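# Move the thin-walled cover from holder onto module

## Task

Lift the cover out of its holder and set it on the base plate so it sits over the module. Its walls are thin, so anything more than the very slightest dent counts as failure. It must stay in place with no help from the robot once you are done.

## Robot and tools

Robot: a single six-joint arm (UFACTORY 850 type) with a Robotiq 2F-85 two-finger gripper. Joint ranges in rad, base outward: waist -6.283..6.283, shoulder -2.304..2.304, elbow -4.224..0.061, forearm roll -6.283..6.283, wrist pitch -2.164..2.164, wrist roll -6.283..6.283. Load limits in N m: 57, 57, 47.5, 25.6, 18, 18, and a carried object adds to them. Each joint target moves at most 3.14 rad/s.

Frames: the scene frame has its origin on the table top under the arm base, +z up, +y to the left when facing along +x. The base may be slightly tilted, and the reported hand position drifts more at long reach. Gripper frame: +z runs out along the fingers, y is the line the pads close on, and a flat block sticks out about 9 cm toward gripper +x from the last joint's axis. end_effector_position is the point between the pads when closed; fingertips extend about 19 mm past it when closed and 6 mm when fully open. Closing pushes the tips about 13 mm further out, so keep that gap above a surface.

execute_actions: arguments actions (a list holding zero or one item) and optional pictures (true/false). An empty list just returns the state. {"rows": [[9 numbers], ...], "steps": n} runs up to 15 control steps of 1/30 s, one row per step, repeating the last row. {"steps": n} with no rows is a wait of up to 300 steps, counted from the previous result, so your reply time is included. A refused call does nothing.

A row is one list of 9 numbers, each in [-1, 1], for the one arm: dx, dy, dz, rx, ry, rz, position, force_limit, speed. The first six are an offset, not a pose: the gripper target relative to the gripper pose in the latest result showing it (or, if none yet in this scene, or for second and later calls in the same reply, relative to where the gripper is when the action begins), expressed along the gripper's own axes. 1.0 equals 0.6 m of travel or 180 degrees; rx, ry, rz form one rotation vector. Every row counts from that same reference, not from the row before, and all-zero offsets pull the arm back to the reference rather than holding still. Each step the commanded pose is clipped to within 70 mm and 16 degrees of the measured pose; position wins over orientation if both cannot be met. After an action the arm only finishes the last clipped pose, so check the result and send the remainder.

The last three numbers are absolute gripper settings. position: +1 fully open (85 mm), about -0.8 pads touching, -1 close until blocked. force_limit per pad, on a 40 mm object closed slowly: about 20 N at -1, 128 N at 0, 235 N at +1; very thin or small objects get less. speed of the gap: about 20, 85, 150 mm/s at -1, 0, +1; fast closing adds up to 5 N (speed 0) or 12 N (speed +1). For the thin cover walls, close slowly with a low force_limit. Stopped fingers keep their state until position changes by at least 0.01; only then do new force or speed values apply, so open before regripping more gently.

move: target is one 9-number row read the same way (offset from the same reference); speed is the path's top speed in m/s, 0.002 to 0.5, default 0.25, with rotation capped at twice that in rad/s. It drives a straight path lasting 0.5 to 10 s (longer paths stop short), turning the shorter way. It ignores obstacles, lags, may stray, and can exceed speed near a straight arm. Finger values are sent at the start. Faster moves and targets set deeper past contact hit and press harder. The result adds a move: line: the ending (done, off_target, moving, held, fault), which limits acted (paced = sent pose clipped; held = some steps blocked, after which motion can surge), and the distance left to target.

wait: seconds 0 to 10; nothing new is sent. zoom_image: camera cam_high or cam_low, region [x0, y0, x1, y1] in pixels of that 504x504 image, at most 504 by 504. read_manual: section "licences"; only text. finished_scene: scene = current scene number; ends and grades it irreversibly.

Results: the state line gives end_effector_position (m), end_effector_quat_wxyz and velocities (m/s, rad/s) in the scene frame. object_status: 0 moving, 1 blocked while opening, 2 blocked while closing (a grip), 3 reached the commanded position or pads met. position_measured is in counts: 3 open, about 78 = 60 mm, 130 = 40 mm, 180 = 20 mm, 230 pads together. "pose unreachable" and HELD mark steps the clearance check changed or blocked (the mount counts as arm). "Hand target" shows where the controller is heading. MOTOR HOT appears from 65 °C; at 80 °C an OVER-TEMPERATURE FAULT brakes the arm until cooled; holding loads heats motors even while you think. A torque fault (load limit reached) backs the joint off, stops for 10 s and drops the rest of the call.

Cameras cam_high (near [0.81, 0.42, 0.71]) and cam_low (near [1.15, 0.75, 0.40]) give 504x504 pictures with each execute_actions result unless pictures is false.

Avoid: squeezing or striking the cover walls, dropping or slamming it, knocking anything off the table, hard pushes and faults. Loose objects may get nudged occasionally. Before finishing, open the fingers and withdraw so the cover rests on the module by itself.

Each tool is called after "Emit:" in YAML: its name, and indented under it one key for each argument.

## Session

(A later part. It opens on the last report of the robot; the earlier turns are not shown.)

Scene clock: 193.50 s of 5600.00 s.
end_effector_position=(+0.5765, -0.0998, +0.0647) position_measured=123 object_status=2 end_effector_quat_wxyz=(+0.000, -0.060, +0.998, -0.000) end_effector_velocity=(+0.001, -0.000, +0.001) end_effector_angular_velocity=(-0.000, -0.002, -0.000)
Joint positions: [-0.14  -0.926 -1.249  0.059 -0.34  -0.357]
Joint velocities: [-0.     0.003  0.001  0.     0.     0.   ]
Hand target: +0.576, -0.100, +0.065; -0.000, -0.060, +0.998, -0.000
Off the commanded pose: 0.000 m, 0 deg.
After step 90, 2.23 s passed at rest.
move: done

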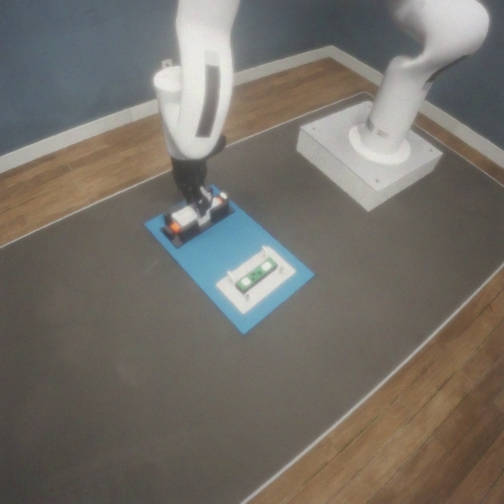

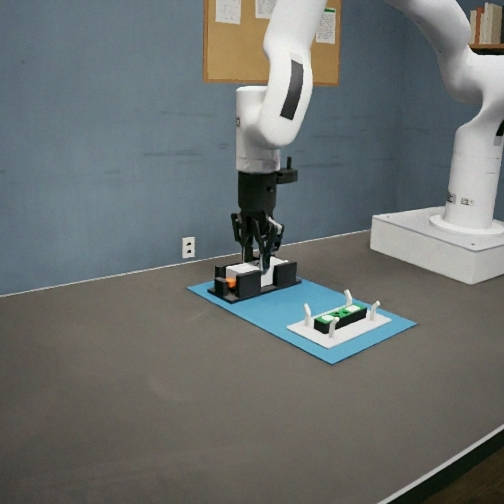

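Emit:
move:
  target: [0,0,0,0,0,0,0.2,-0.7,-1]
  speed: 0.01

Emit:
move:
  target: [0,0,0.017,0,0,0,0.2,-0.7,-1]
  speed: 0.015

Emit:
move:
  target: [0,0,0,0,0,0,-1,-0.7,-1]
  speed: 0.01

Emit:
zoom_image:
  camera: "cam_low"
  region: [225, 235, 295, 300]

Emit:
move:
  target: [0,0,-0.01,0,0,0,-1,-0.7,-1]
  speed: 0.003

Emit:
zoom_image:
  camera: "cam_low"
  region: [225, 235, 295, 300]

Scene clock: 204.60 s of 5600.00 s.
end_effector_position=(+0.5768, -0.0998, +0.0648) position_measured=104 object_status=0 end_effector_quat_wxyz=(+0.000, -0.060, +0.998, -0.000) end_effector_velocity=(-0.002, +0.000, -0.002) end_effector_angular_velocity=(+0.001, +0.004, +0.000)
Joint positions: [-0.14  -0.926 -1.249  0.059 -0.34  -0.357]
Joint velocities: [ 0.    -0.003  0.001 -0.001 -0.     0.   ]
Hand target: +0.577, -0.100, +0.065; +0.000, -0.060, +0.998, -0.000
Off the commanded pose: 0.000 m, 0 deg.
After step 90, 7.40 s passed at rest.
move: done

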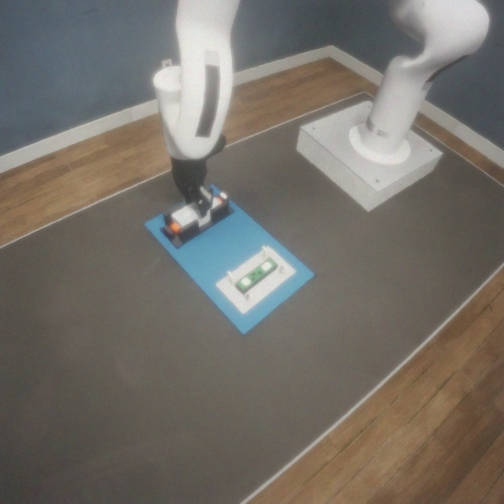

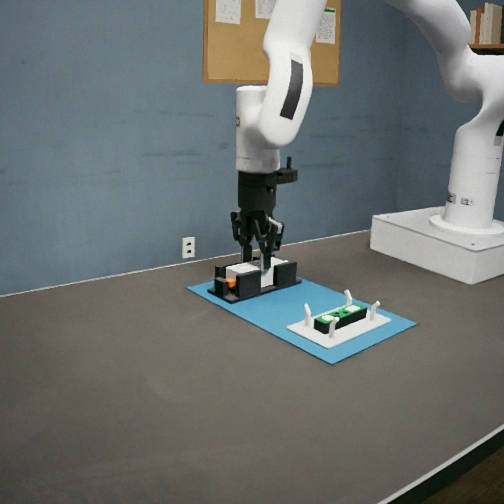

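Scene clock: 205.50 s of 5600.00 s.
end_effector_position=(+0.5768, -0.0999, +0.0547) position_measured=104 object_status=3 end_effector_quat_wxyz=(+0.000, -0.060, +0.998, -0.000) end_effector_velocity=(+0.001, -0.000, +0.000) end_effector_angular_velocity=(-0.001, -0.002, +0.001)
Joint positions: [-0.14  -0.946 -1.256  0.062 -0.326 -0.359]
Joint velocities: [-0.    -0.    -0.001 -0.001  0.001 -0.   ]
Hand target: +0.577, -0.100, +0.055; +0.000, -0.060, +0.998, -0.000
Off the commanded pose: 0.000 m, 0 deg.
move: done

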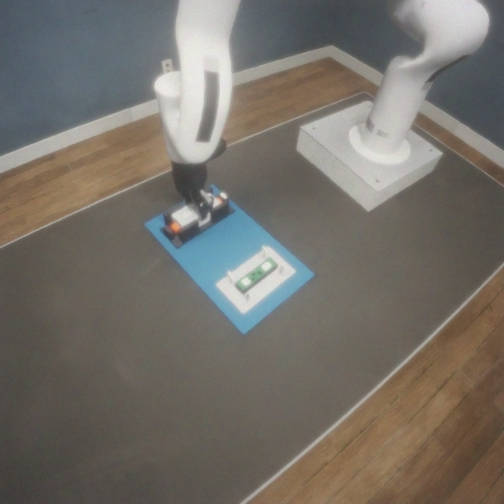

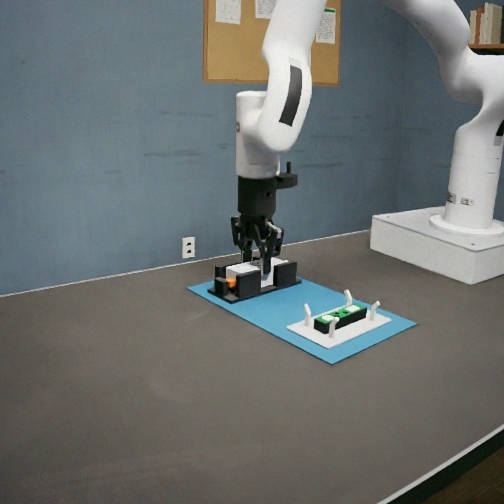

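Scene clock: 206.23 s of 5600.00 s.
end_effector_position=(+0.5771, -0.0999, +0.0552) position_measured=126 object_status=0 end_effector_quat_wxyz=(+0.000, -0.060, +0.998, -0.001) end_effector_velocity=(-0.001, +0.000, -0.001) end_effector_angular_velocity=(+0.000, +0.000, -0.001)
Joint positions: [-0.139 -0.946 -1.257  0.062 -0.327 -0.359]
Joint velocities: [ 0.    -0.002  0.001  0.001  0.002 -0.   ]
Hand target: +0.577, -0.100, +0.055; +0.000, -0.060, +0.998, -0.000
Off the commanded pose: 0.001 m, 0 deg.
move: done

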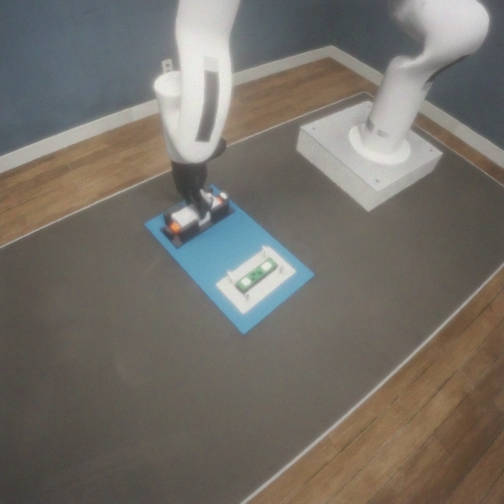

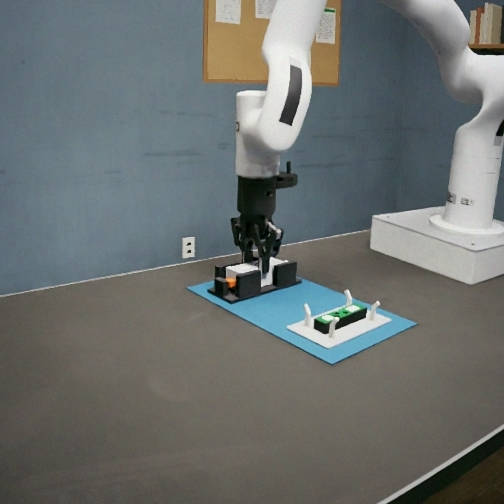

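Region (225, 235, 295, 300) of cam_low's 504x504 image, scaled by 7.200, with more detail than that image has; it fills the top 468 rows of this view, and the rest is white.

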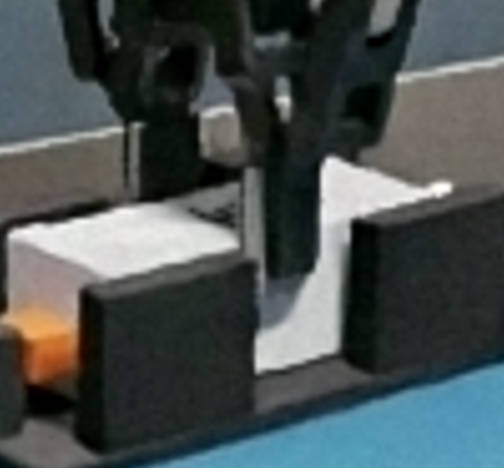

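Scene clock: 208.47 s of 5600.00 s.
end_effector_position=(+0.5770, -0.0998, +0.0611) position_measured=126 object_status=2 end_effector_quat_wxyz=(+0.000, -0.060, +0.998, -0.000) end_effector_velocity=(+0.000, -0.000, +0.001) end_effector_angular_velocity=(-0.001, -0.001, +0.001)
Joint positions: [-0.14  -0.934 -1.252  0.06  -0.335 -0.358]
Joint velocities: [ 0.     0.002  0.001 -0.001  0.     0.   ]
Hand target: +0.577, -0.100, +0.061; +0.000, -0.060, +0.998, -0.001
Off the commanded pose: 0.000 m, 0 deg.
move: done

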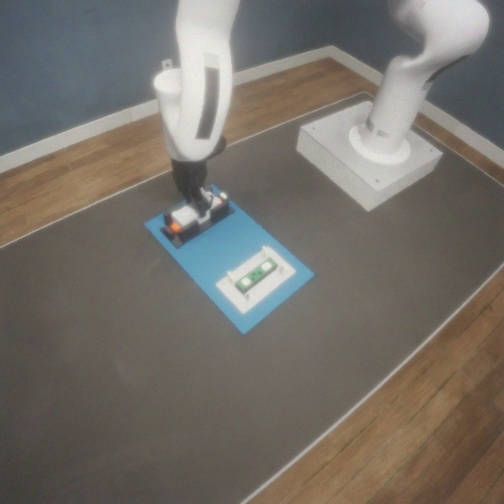

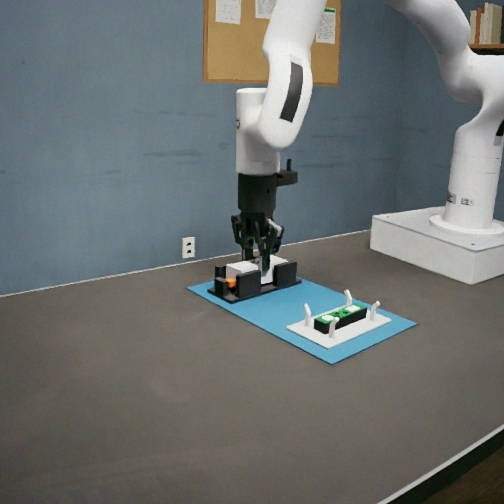

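Region (225, 235, 295, 300) of cam_low's 504x504 image, scaled by 7.200, with more detail than that image has; it fills the top 468 rows of this view, and the rest is white.

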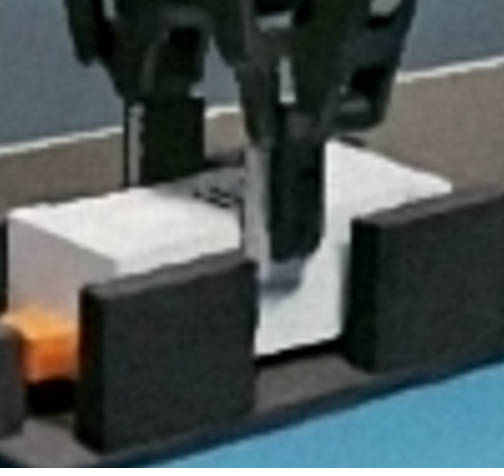

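Now it follows. Continue.

Emit:
move:
  target: [0,0,-0.045,0,0,0,-1,-0.7,-1]
  speed: 0.005

Emit:
zoom_image:
  camera: "cam_low"
  region: [205, 210, 305, 305]

Scene clock: 231.40 s of 5600.00 s.
end_effector_position=(+0.5769, -0.0998, +0.0881) position_measured=126 object_status=2 end_effector_quat_wxyz=(+0.000, -0.060, +0.998, -0.000) end_effector_velocity=(-0.000, +0.000, +0.000) end_effector_angular_velocity=(-0.000, -0.000, +0.000)
Joint positions: [-0.141 -0.88  -1.236  0.054 -0.372 -0.352]
Joint velocities: [ 0.     0.001  0.001 -0.    -0.     0.   ]
Hand target: +0.577, -0.100, +0.088; +0.000, -0.060, +0.998, -0.000
Off the commanded pose: 0.000 m, 0 deg.
After step 90, 14.33 s passed at rest.
move: done

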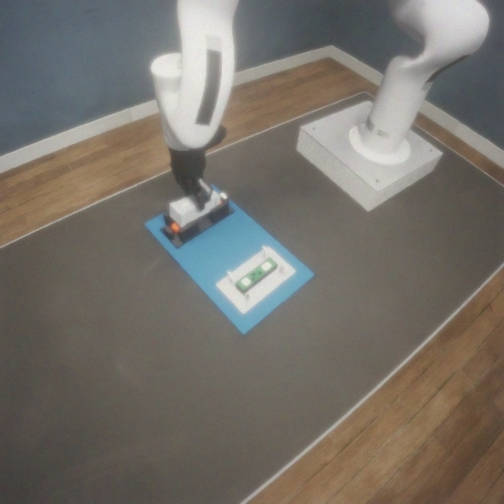

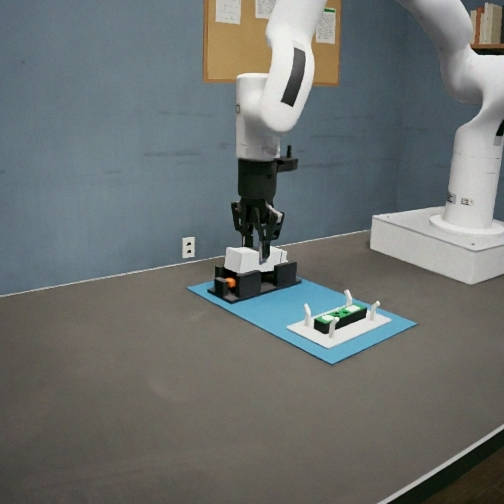

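Region (205, 210, 305, 305) of cam_low's 504x504 image, scaled by 5.040, with more detail than that image has; it fills the top 479 rows of this view, and the rest is white.

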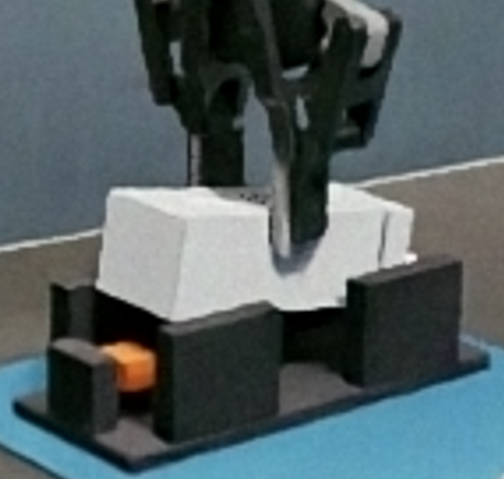

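Emit:
move:
  target: [0,0,-0.065,0,0,0,-1,-0.7,-1]
  speed: 0.02

Emit:
zoom_image:
  camera: "cam_low"
  region: [205, 190, 305, 290]

Emit:
zoom_image:
  camera: "cam_high"
  region: [150, 160, 240, 250]

Scene clock: 241.07 s of 5600.00 s.
end_effector_position=(+0.5768, -0.0998, +0.1270) position_measured=126 object_status=2 end_effector_quat_wxyz=(+0.000, -0.060, +0.998, -0.000) end_effector_velocity=(+0.000, -0.000, +0.000) end_effector_angular_velocity=(+0.000, +0.000, -0.000)
Joint positions: [-0.142 -0.807 -1.221  0.047 -0.431 -0.346]
Joint velocities: [-0.     0.    -0.     0.    -0.001  0.   ]
Hand target: +0.577, -0.100, +0.127; +0.000, -0.060, +0.998, -0.000
Off the commanded pose: 0.000 m, 0 deg.
After step 90, 4.47 s passed at rest.
move: done

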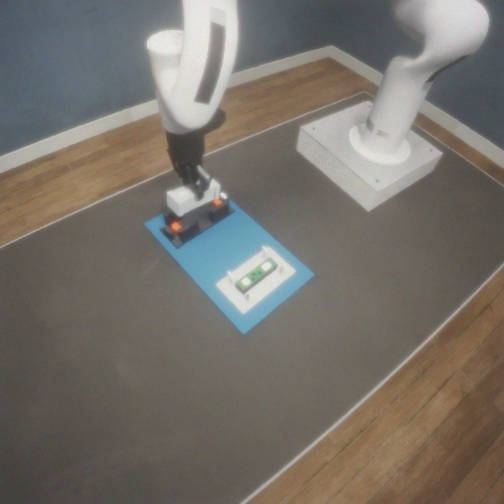

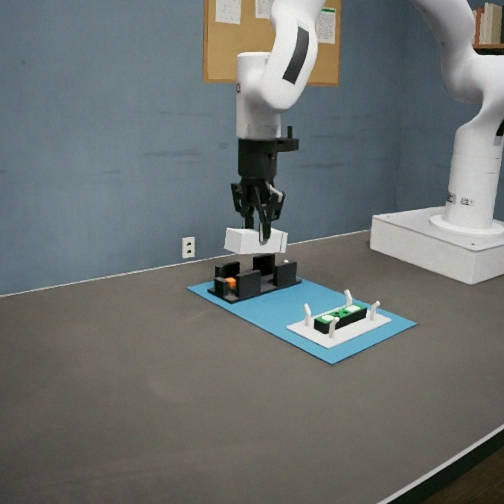

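Region (205, 190, 305, 290) of cam_low's 504x504 image, scaled by 5.040, with more detail than that image has.

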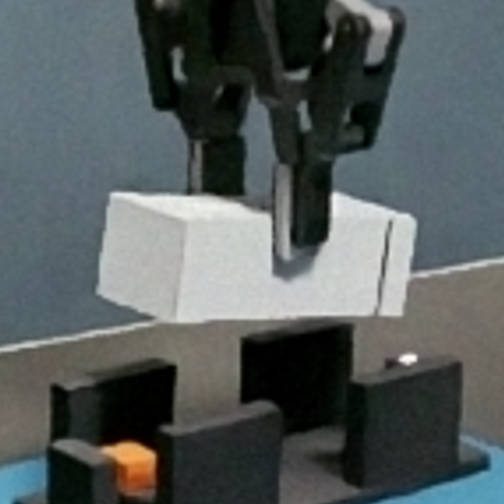

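Region (150, 160, 240, 250) of cam_high's 504x504 image, scaled by 5.600, with more detail than that image has.

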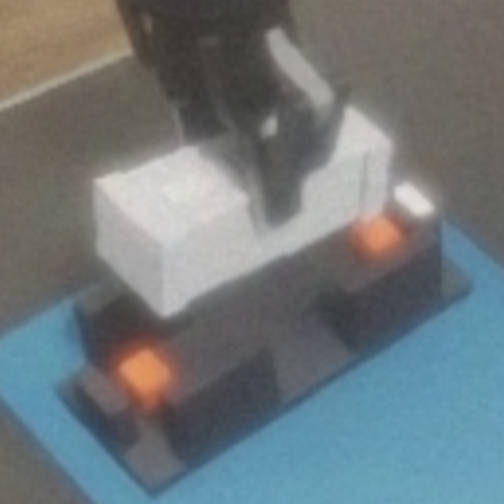

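Emit:
move:
  target: [0,0.388,0.02,0,0.047,0,-1,-0.7,-1]
  speed: 0.12

Emit:
zoom_image:
  camera: "cam_low"
  region: [280, 230, 400, 350]

Emit:
zoom_image:
  camera: "cam_high"
  region: [205, 210, 315, 320]

Scene clock: 260.93 s of 5600.00 s.
end_effector_position=(+0.5489, +0.1311, +0.1148) position_measured=126 object_status=2 end_effector_quat_wxyz=(-0.073, -0.060, +0.995, -0.005) end_effector_velocity=(-0.000, +0.002, +0.000) end_effector_angular_velocity=(-0.000, +0.001, +0.001)
Joint positions: [ 0.255 -0.852 -1.276  0.069 -0.58   0.032]
Joint velocities: [ 0.003 -0.    -0.001  0.    -0.002  0.002]
Hand target: +0.549, +0.131, +0.115; -0.073, -0.060, +0.995, -0.005
Off the commanded pose: 0.000 m, 0 deg.
After step 90, 14.57 s passed at rest.
move: done

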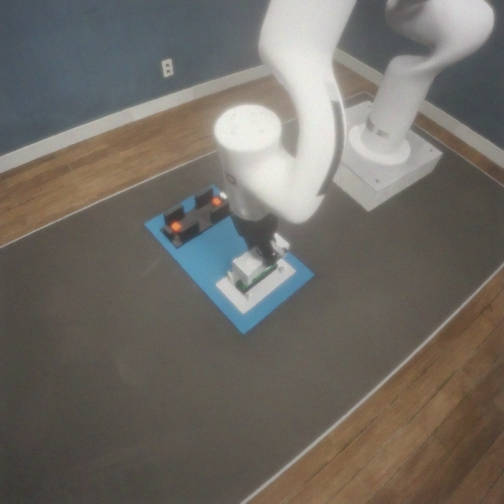

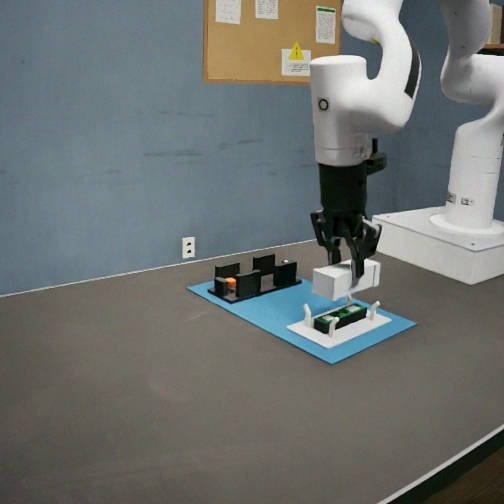

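Region (280, 230, 400, 350) of cam_low's 504x504 image, scaled by 4.200, with more detail than that image has.

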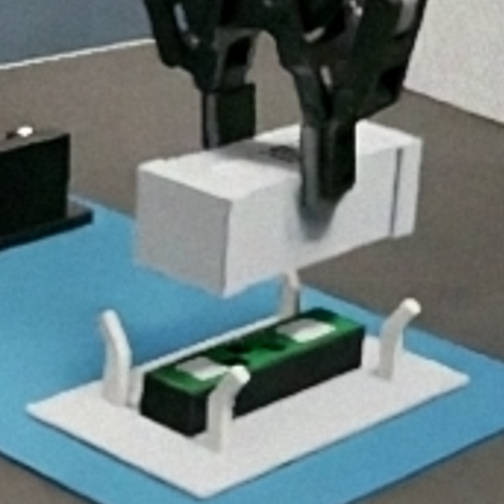

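Region (205, 210, 315, 320) of cam_high's 504x504 image, scaled by 4.582, with more detail than that image has.

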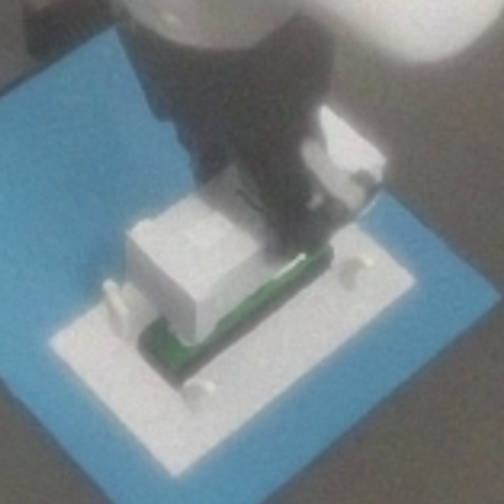

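Emit:
move:
  target: [-0.0122,-0.0067,0.0369,0,0,0,-1,-0.7,-1]
  speed: 0.03

Emit:
zoom_image:
  camera: "cam_low"
  region: [290, 250, 390, 350]

Emit:
zoom_image:
  camera: "cam_high"
  region: [215, 230, 300, 315]

Scene clock: 276.97 s of 5600.00 s.
end_effector_position=(+0.5534, +0.1276, +0.0920) position_measured=126 object_status=2 end_effector_quat_wxyz=(-0.073, -0.060, +0.995, -0.005) end_effector_velocity=(+0.002, +0.001, +0.001) end_effector_angular_velocity=(+0.001, -0.004, -0.001)
Joint positions: [ 0.249 -0.901 -1.299  0.07  -0.553  0.024]
Joint velocities: [-0.     0.001 -0.002  0.001  0.001 -0.   ]
Hand target: +0.553, +0.128, +0.092; -0.073, -0.060, +0.995, -0.005
Off the commanded pose: 0.000 m, 0 deg.
After step 90, 11.97 s passed at rest.
move: done

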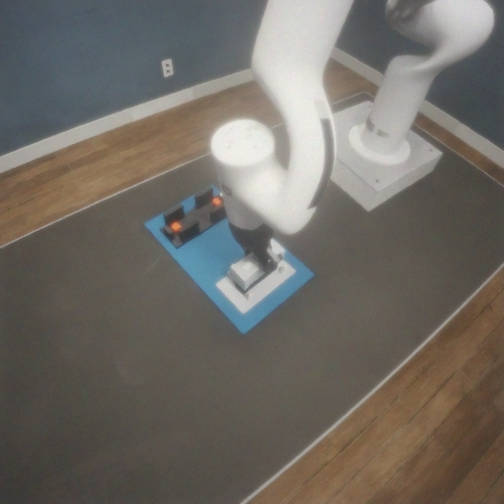

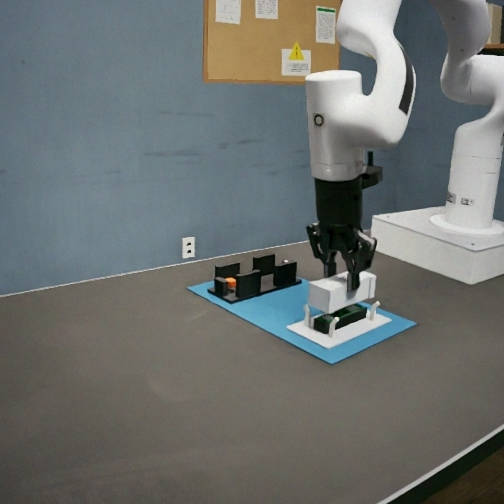

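Region (290, 250, 390, 350) of cam_low's 504x504 image, scaled by 5.040, with more detail than that image has.

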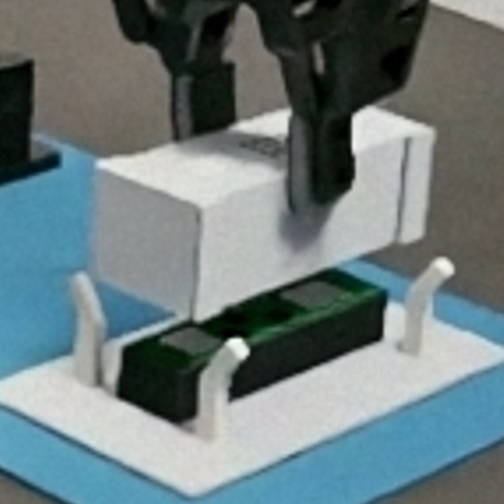

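Region (215, 230, 300, 315) of cam_high's 504x504 image, scaled by 5.929, with more detail than that image has.

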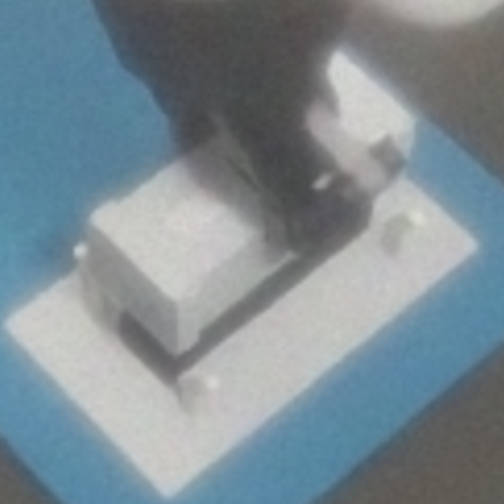

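Emit:
move:
  target: [-0.0039,0,0.0264,0,0,0,-1,-0.7,-1]
  speed: 0.015

Emit:
zoom_image:
  camera: "cam_low"
  region: [290, 250, 390, 350]

Emit:
zoom_image:
  camera: "cam_high"
  region: [215, 230, 300, 315]

Scene clock: 284.47 s of 5600.00 s.
end_effector_position=(+0.5535, +0.1278, +0.0762) position_measured=126 object_status=2 end_effector_quat_wxyz=(-0.073, -0.060, +0.995, -0.005) end_effector_velocity=(+0.001, -0.000, +0.001) end_effector_angular_velocity=(+0.000, -0.002, -0.000)
Joint positions: [ 0.249 -0.931 -1.308  0.073 -0.532  0.021]
Joint velocities: [-0.     0.001  0.     0.     0.002 -0.   ]
Hand target: +0.553, +0.128, +0.076; -0.073, -0.060, +0.995, -0.005
Off the commanded pose: 0.000 m, 0 deg.
After step 90, 3.23 s passed at rest.
move: done

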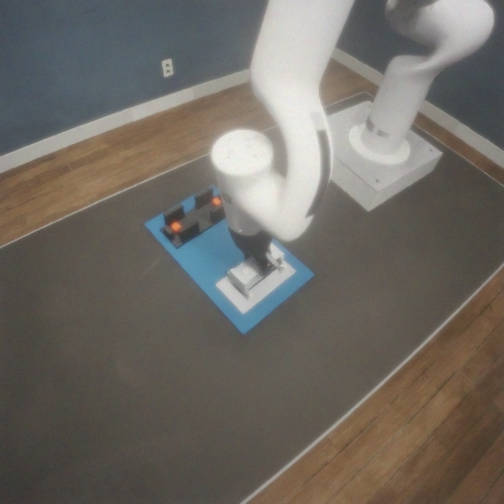

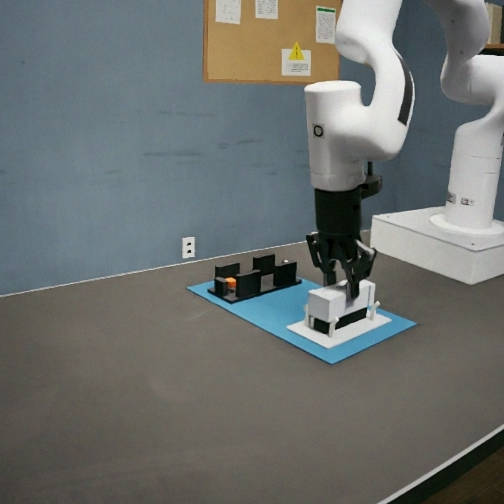

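Region (290, 250, 390, 350) of cam_low's 504x504 image, scaled by 5.040, with more detail than that image has.

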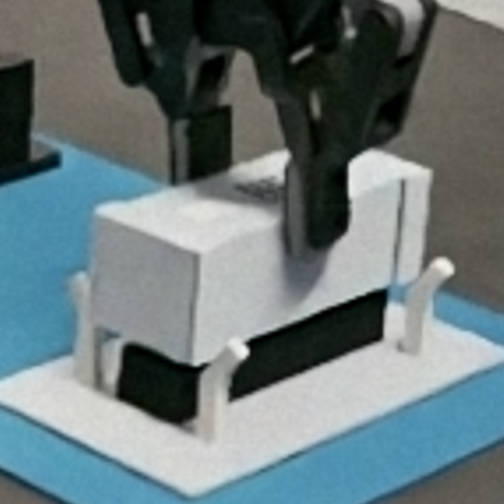

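Region (215, 230, 300, 315) of cam_high's 504x504 image, scaled by 5.929, with more detail than that image has.

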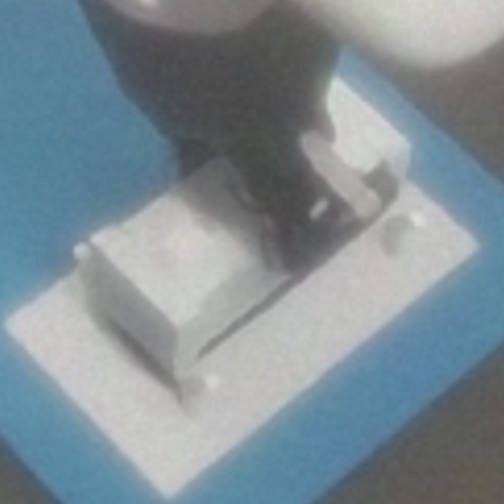

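Emit:
move:
  target: [-0.0056,0,0.0379,0,0,0,-1,-0.7,-1]
  speed: 0.01

Emit:
zoom_image:
  camera: "cam_low"
  region: [290, 250, 390, 350]

Emit:
zoom_image:
  camera: "cam_high"
  region: [215, 230, 300, 315]

Scene clock: 304.33 s of 5600.00 s.
end_effector_position=(+0.5536, +0.1278, +0.0534) position_measured=126 object_status=2 end_effector_quat_wxyz=(-0.073, -0.060, +0.996, -0.005) end_effector_velocity=(+0.000, -0.000, -0.000) end_effector_angular_velocity=(-0.000, -0.001, +0.001)
Joint positions: [ 0.25  -0.976 -1.323  0.078 -0.502  0.017]
Joint velocities: [ 0.    -0.001 -0.001 -0.001  0.001 -0.   ]
Hand target: +0.553, +0.128, +0.053; -0.073, -0.060, +0.995, -0.005
Off the commanded pose: 0.000 m, 0 deg.
After step 90, 14.37 s passed at rest.
move: done

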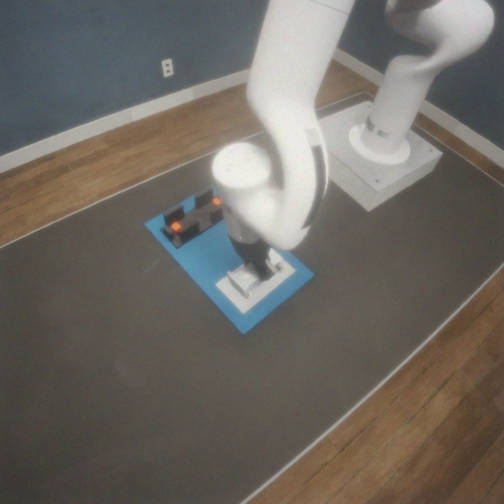

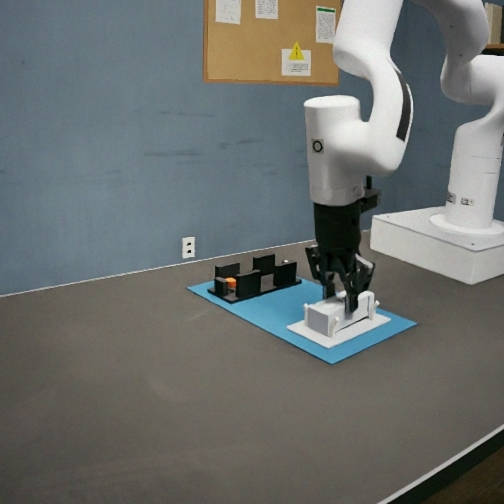

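Region (290, 250, 390, 350) of cam_low's 504x504 image, scaled by 5.040, with more detail than that image has.

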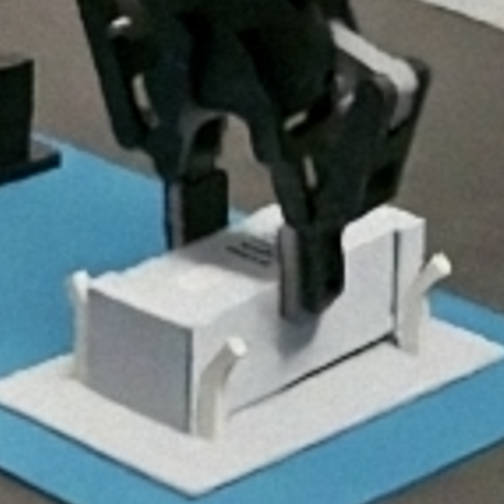

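Region (215, 230, 300, 315) of cam_high's 504x504 image, scaled by 5.929, with more detail than that image has.

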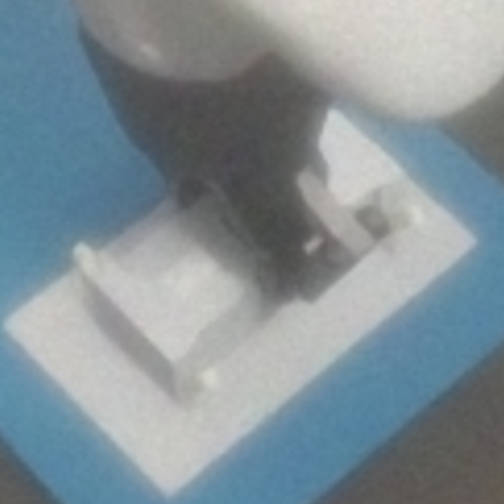

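Emit:
move:
  target: [0,0,0,0,0,0,0.4,-0.7,-1]
  speed: 0.01

Emit:
zoom_image:
  camera: "cam_low"
  region: [290, 250, 390, 350]

Scene clock: 314.07 s of 5600.00 s.
end_effector_position=(+0.5536, +0.1278, +0.0534) position_measured=78 object_status=0 end_effector_quat_wxyz=(-0.073, -0.060, +0.996, -0.005) end_effector_velocity=(-0.000, -0.000, -0.001) end_effector_angular_velocity=(-0.001, +0.001, +0.001)
Joint positions: [ 0.25  -0.976 -1.323  0.078 -0.502  0.017]
Joint velocities: [ 0.    -0.001  0.    -0.001  0.    -0.   ]
Hand target: +0.554, +0.128, +0.053; -0.073, -0.060, +0.996, -0.005
Off the commanded pose: 0.000 m, 0 deg.
After step 90, 5.53 s passed at rest.
move: done

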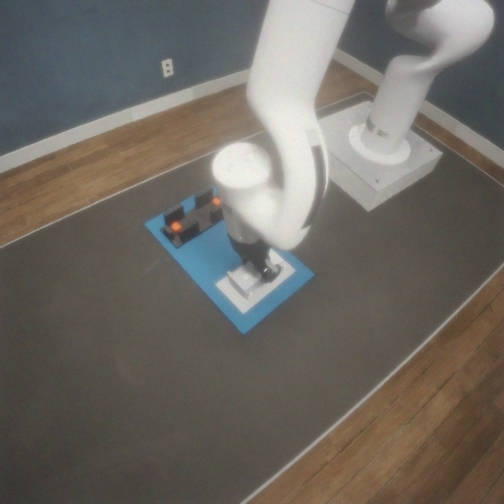

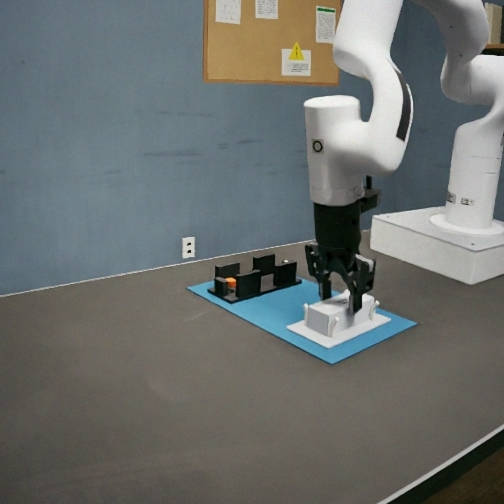

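Region (290, 250, 390, 350) of cam_low's 504x504 image, scaled by 5.040, with more detail than that image has.

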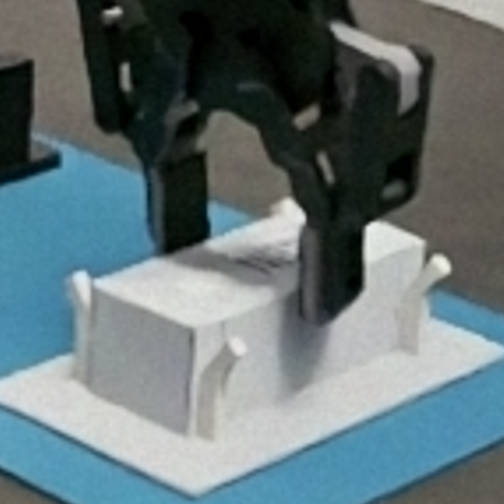

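It settled flat. Retract.

Emit:
move:
  target: [0.012,0,-0.08,0,0,0,0.4,-0.7,-1]
  speed: 0.1

Emit:
zoom_image:
  camera: "cam_low"
  region: [290, 250, 390, 350]

Scene clock: 326.47 s of 5600.00 s.
end_effector_position=(+0.5533, +0.1278, +0.1016) position_measured=78 object_status=3 end_effector_quat_wxyz=(-0.073, -0.060, +0.995, -0.005) end_effector_velocity=(+0.000, -0.000, +0.002) end_effector_angular_velocity=(-0.000, -0.001, +0.001)
Joint positions: [ 0.248 -0.883 -1.294  0.069 -0.567  0.025]
Joint velocities: [-0.     0.004  0.002 -0.002 -0.001  0.   ]
Hand target: +0.553, +0.128, +0.102; -0.073, -0.060, +0.996, -0.005
Off the commanded pose: 0.000 m, 0 deg.
After step 90, 8.57 s passed at rest.
move: done

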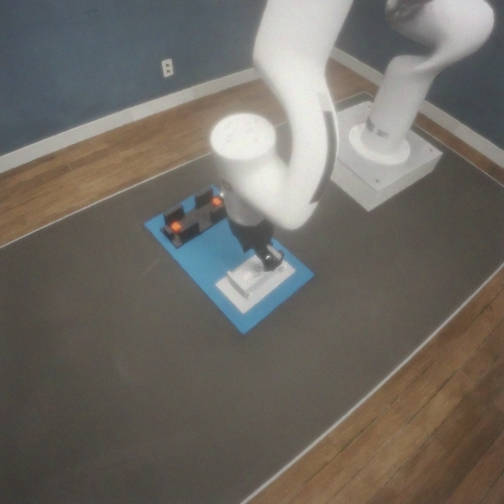

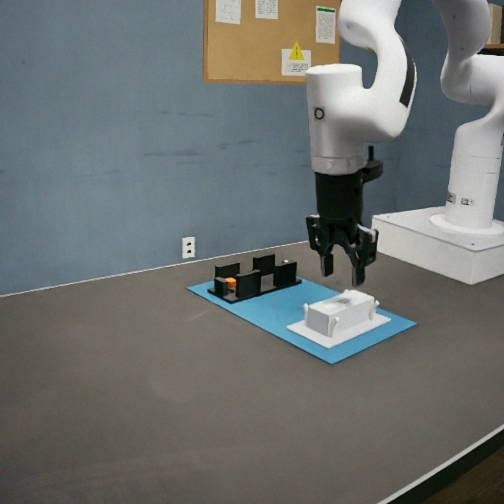

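Region (290, 250, 390, 350) of cam_low's 504x504 image, scaled by 5.040, with more detail than that image has.

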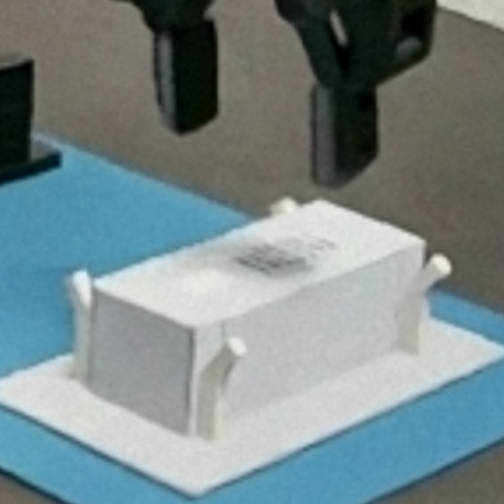

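Emit:
finished_scene:
  scene: 1

The scene is finished: the task was done.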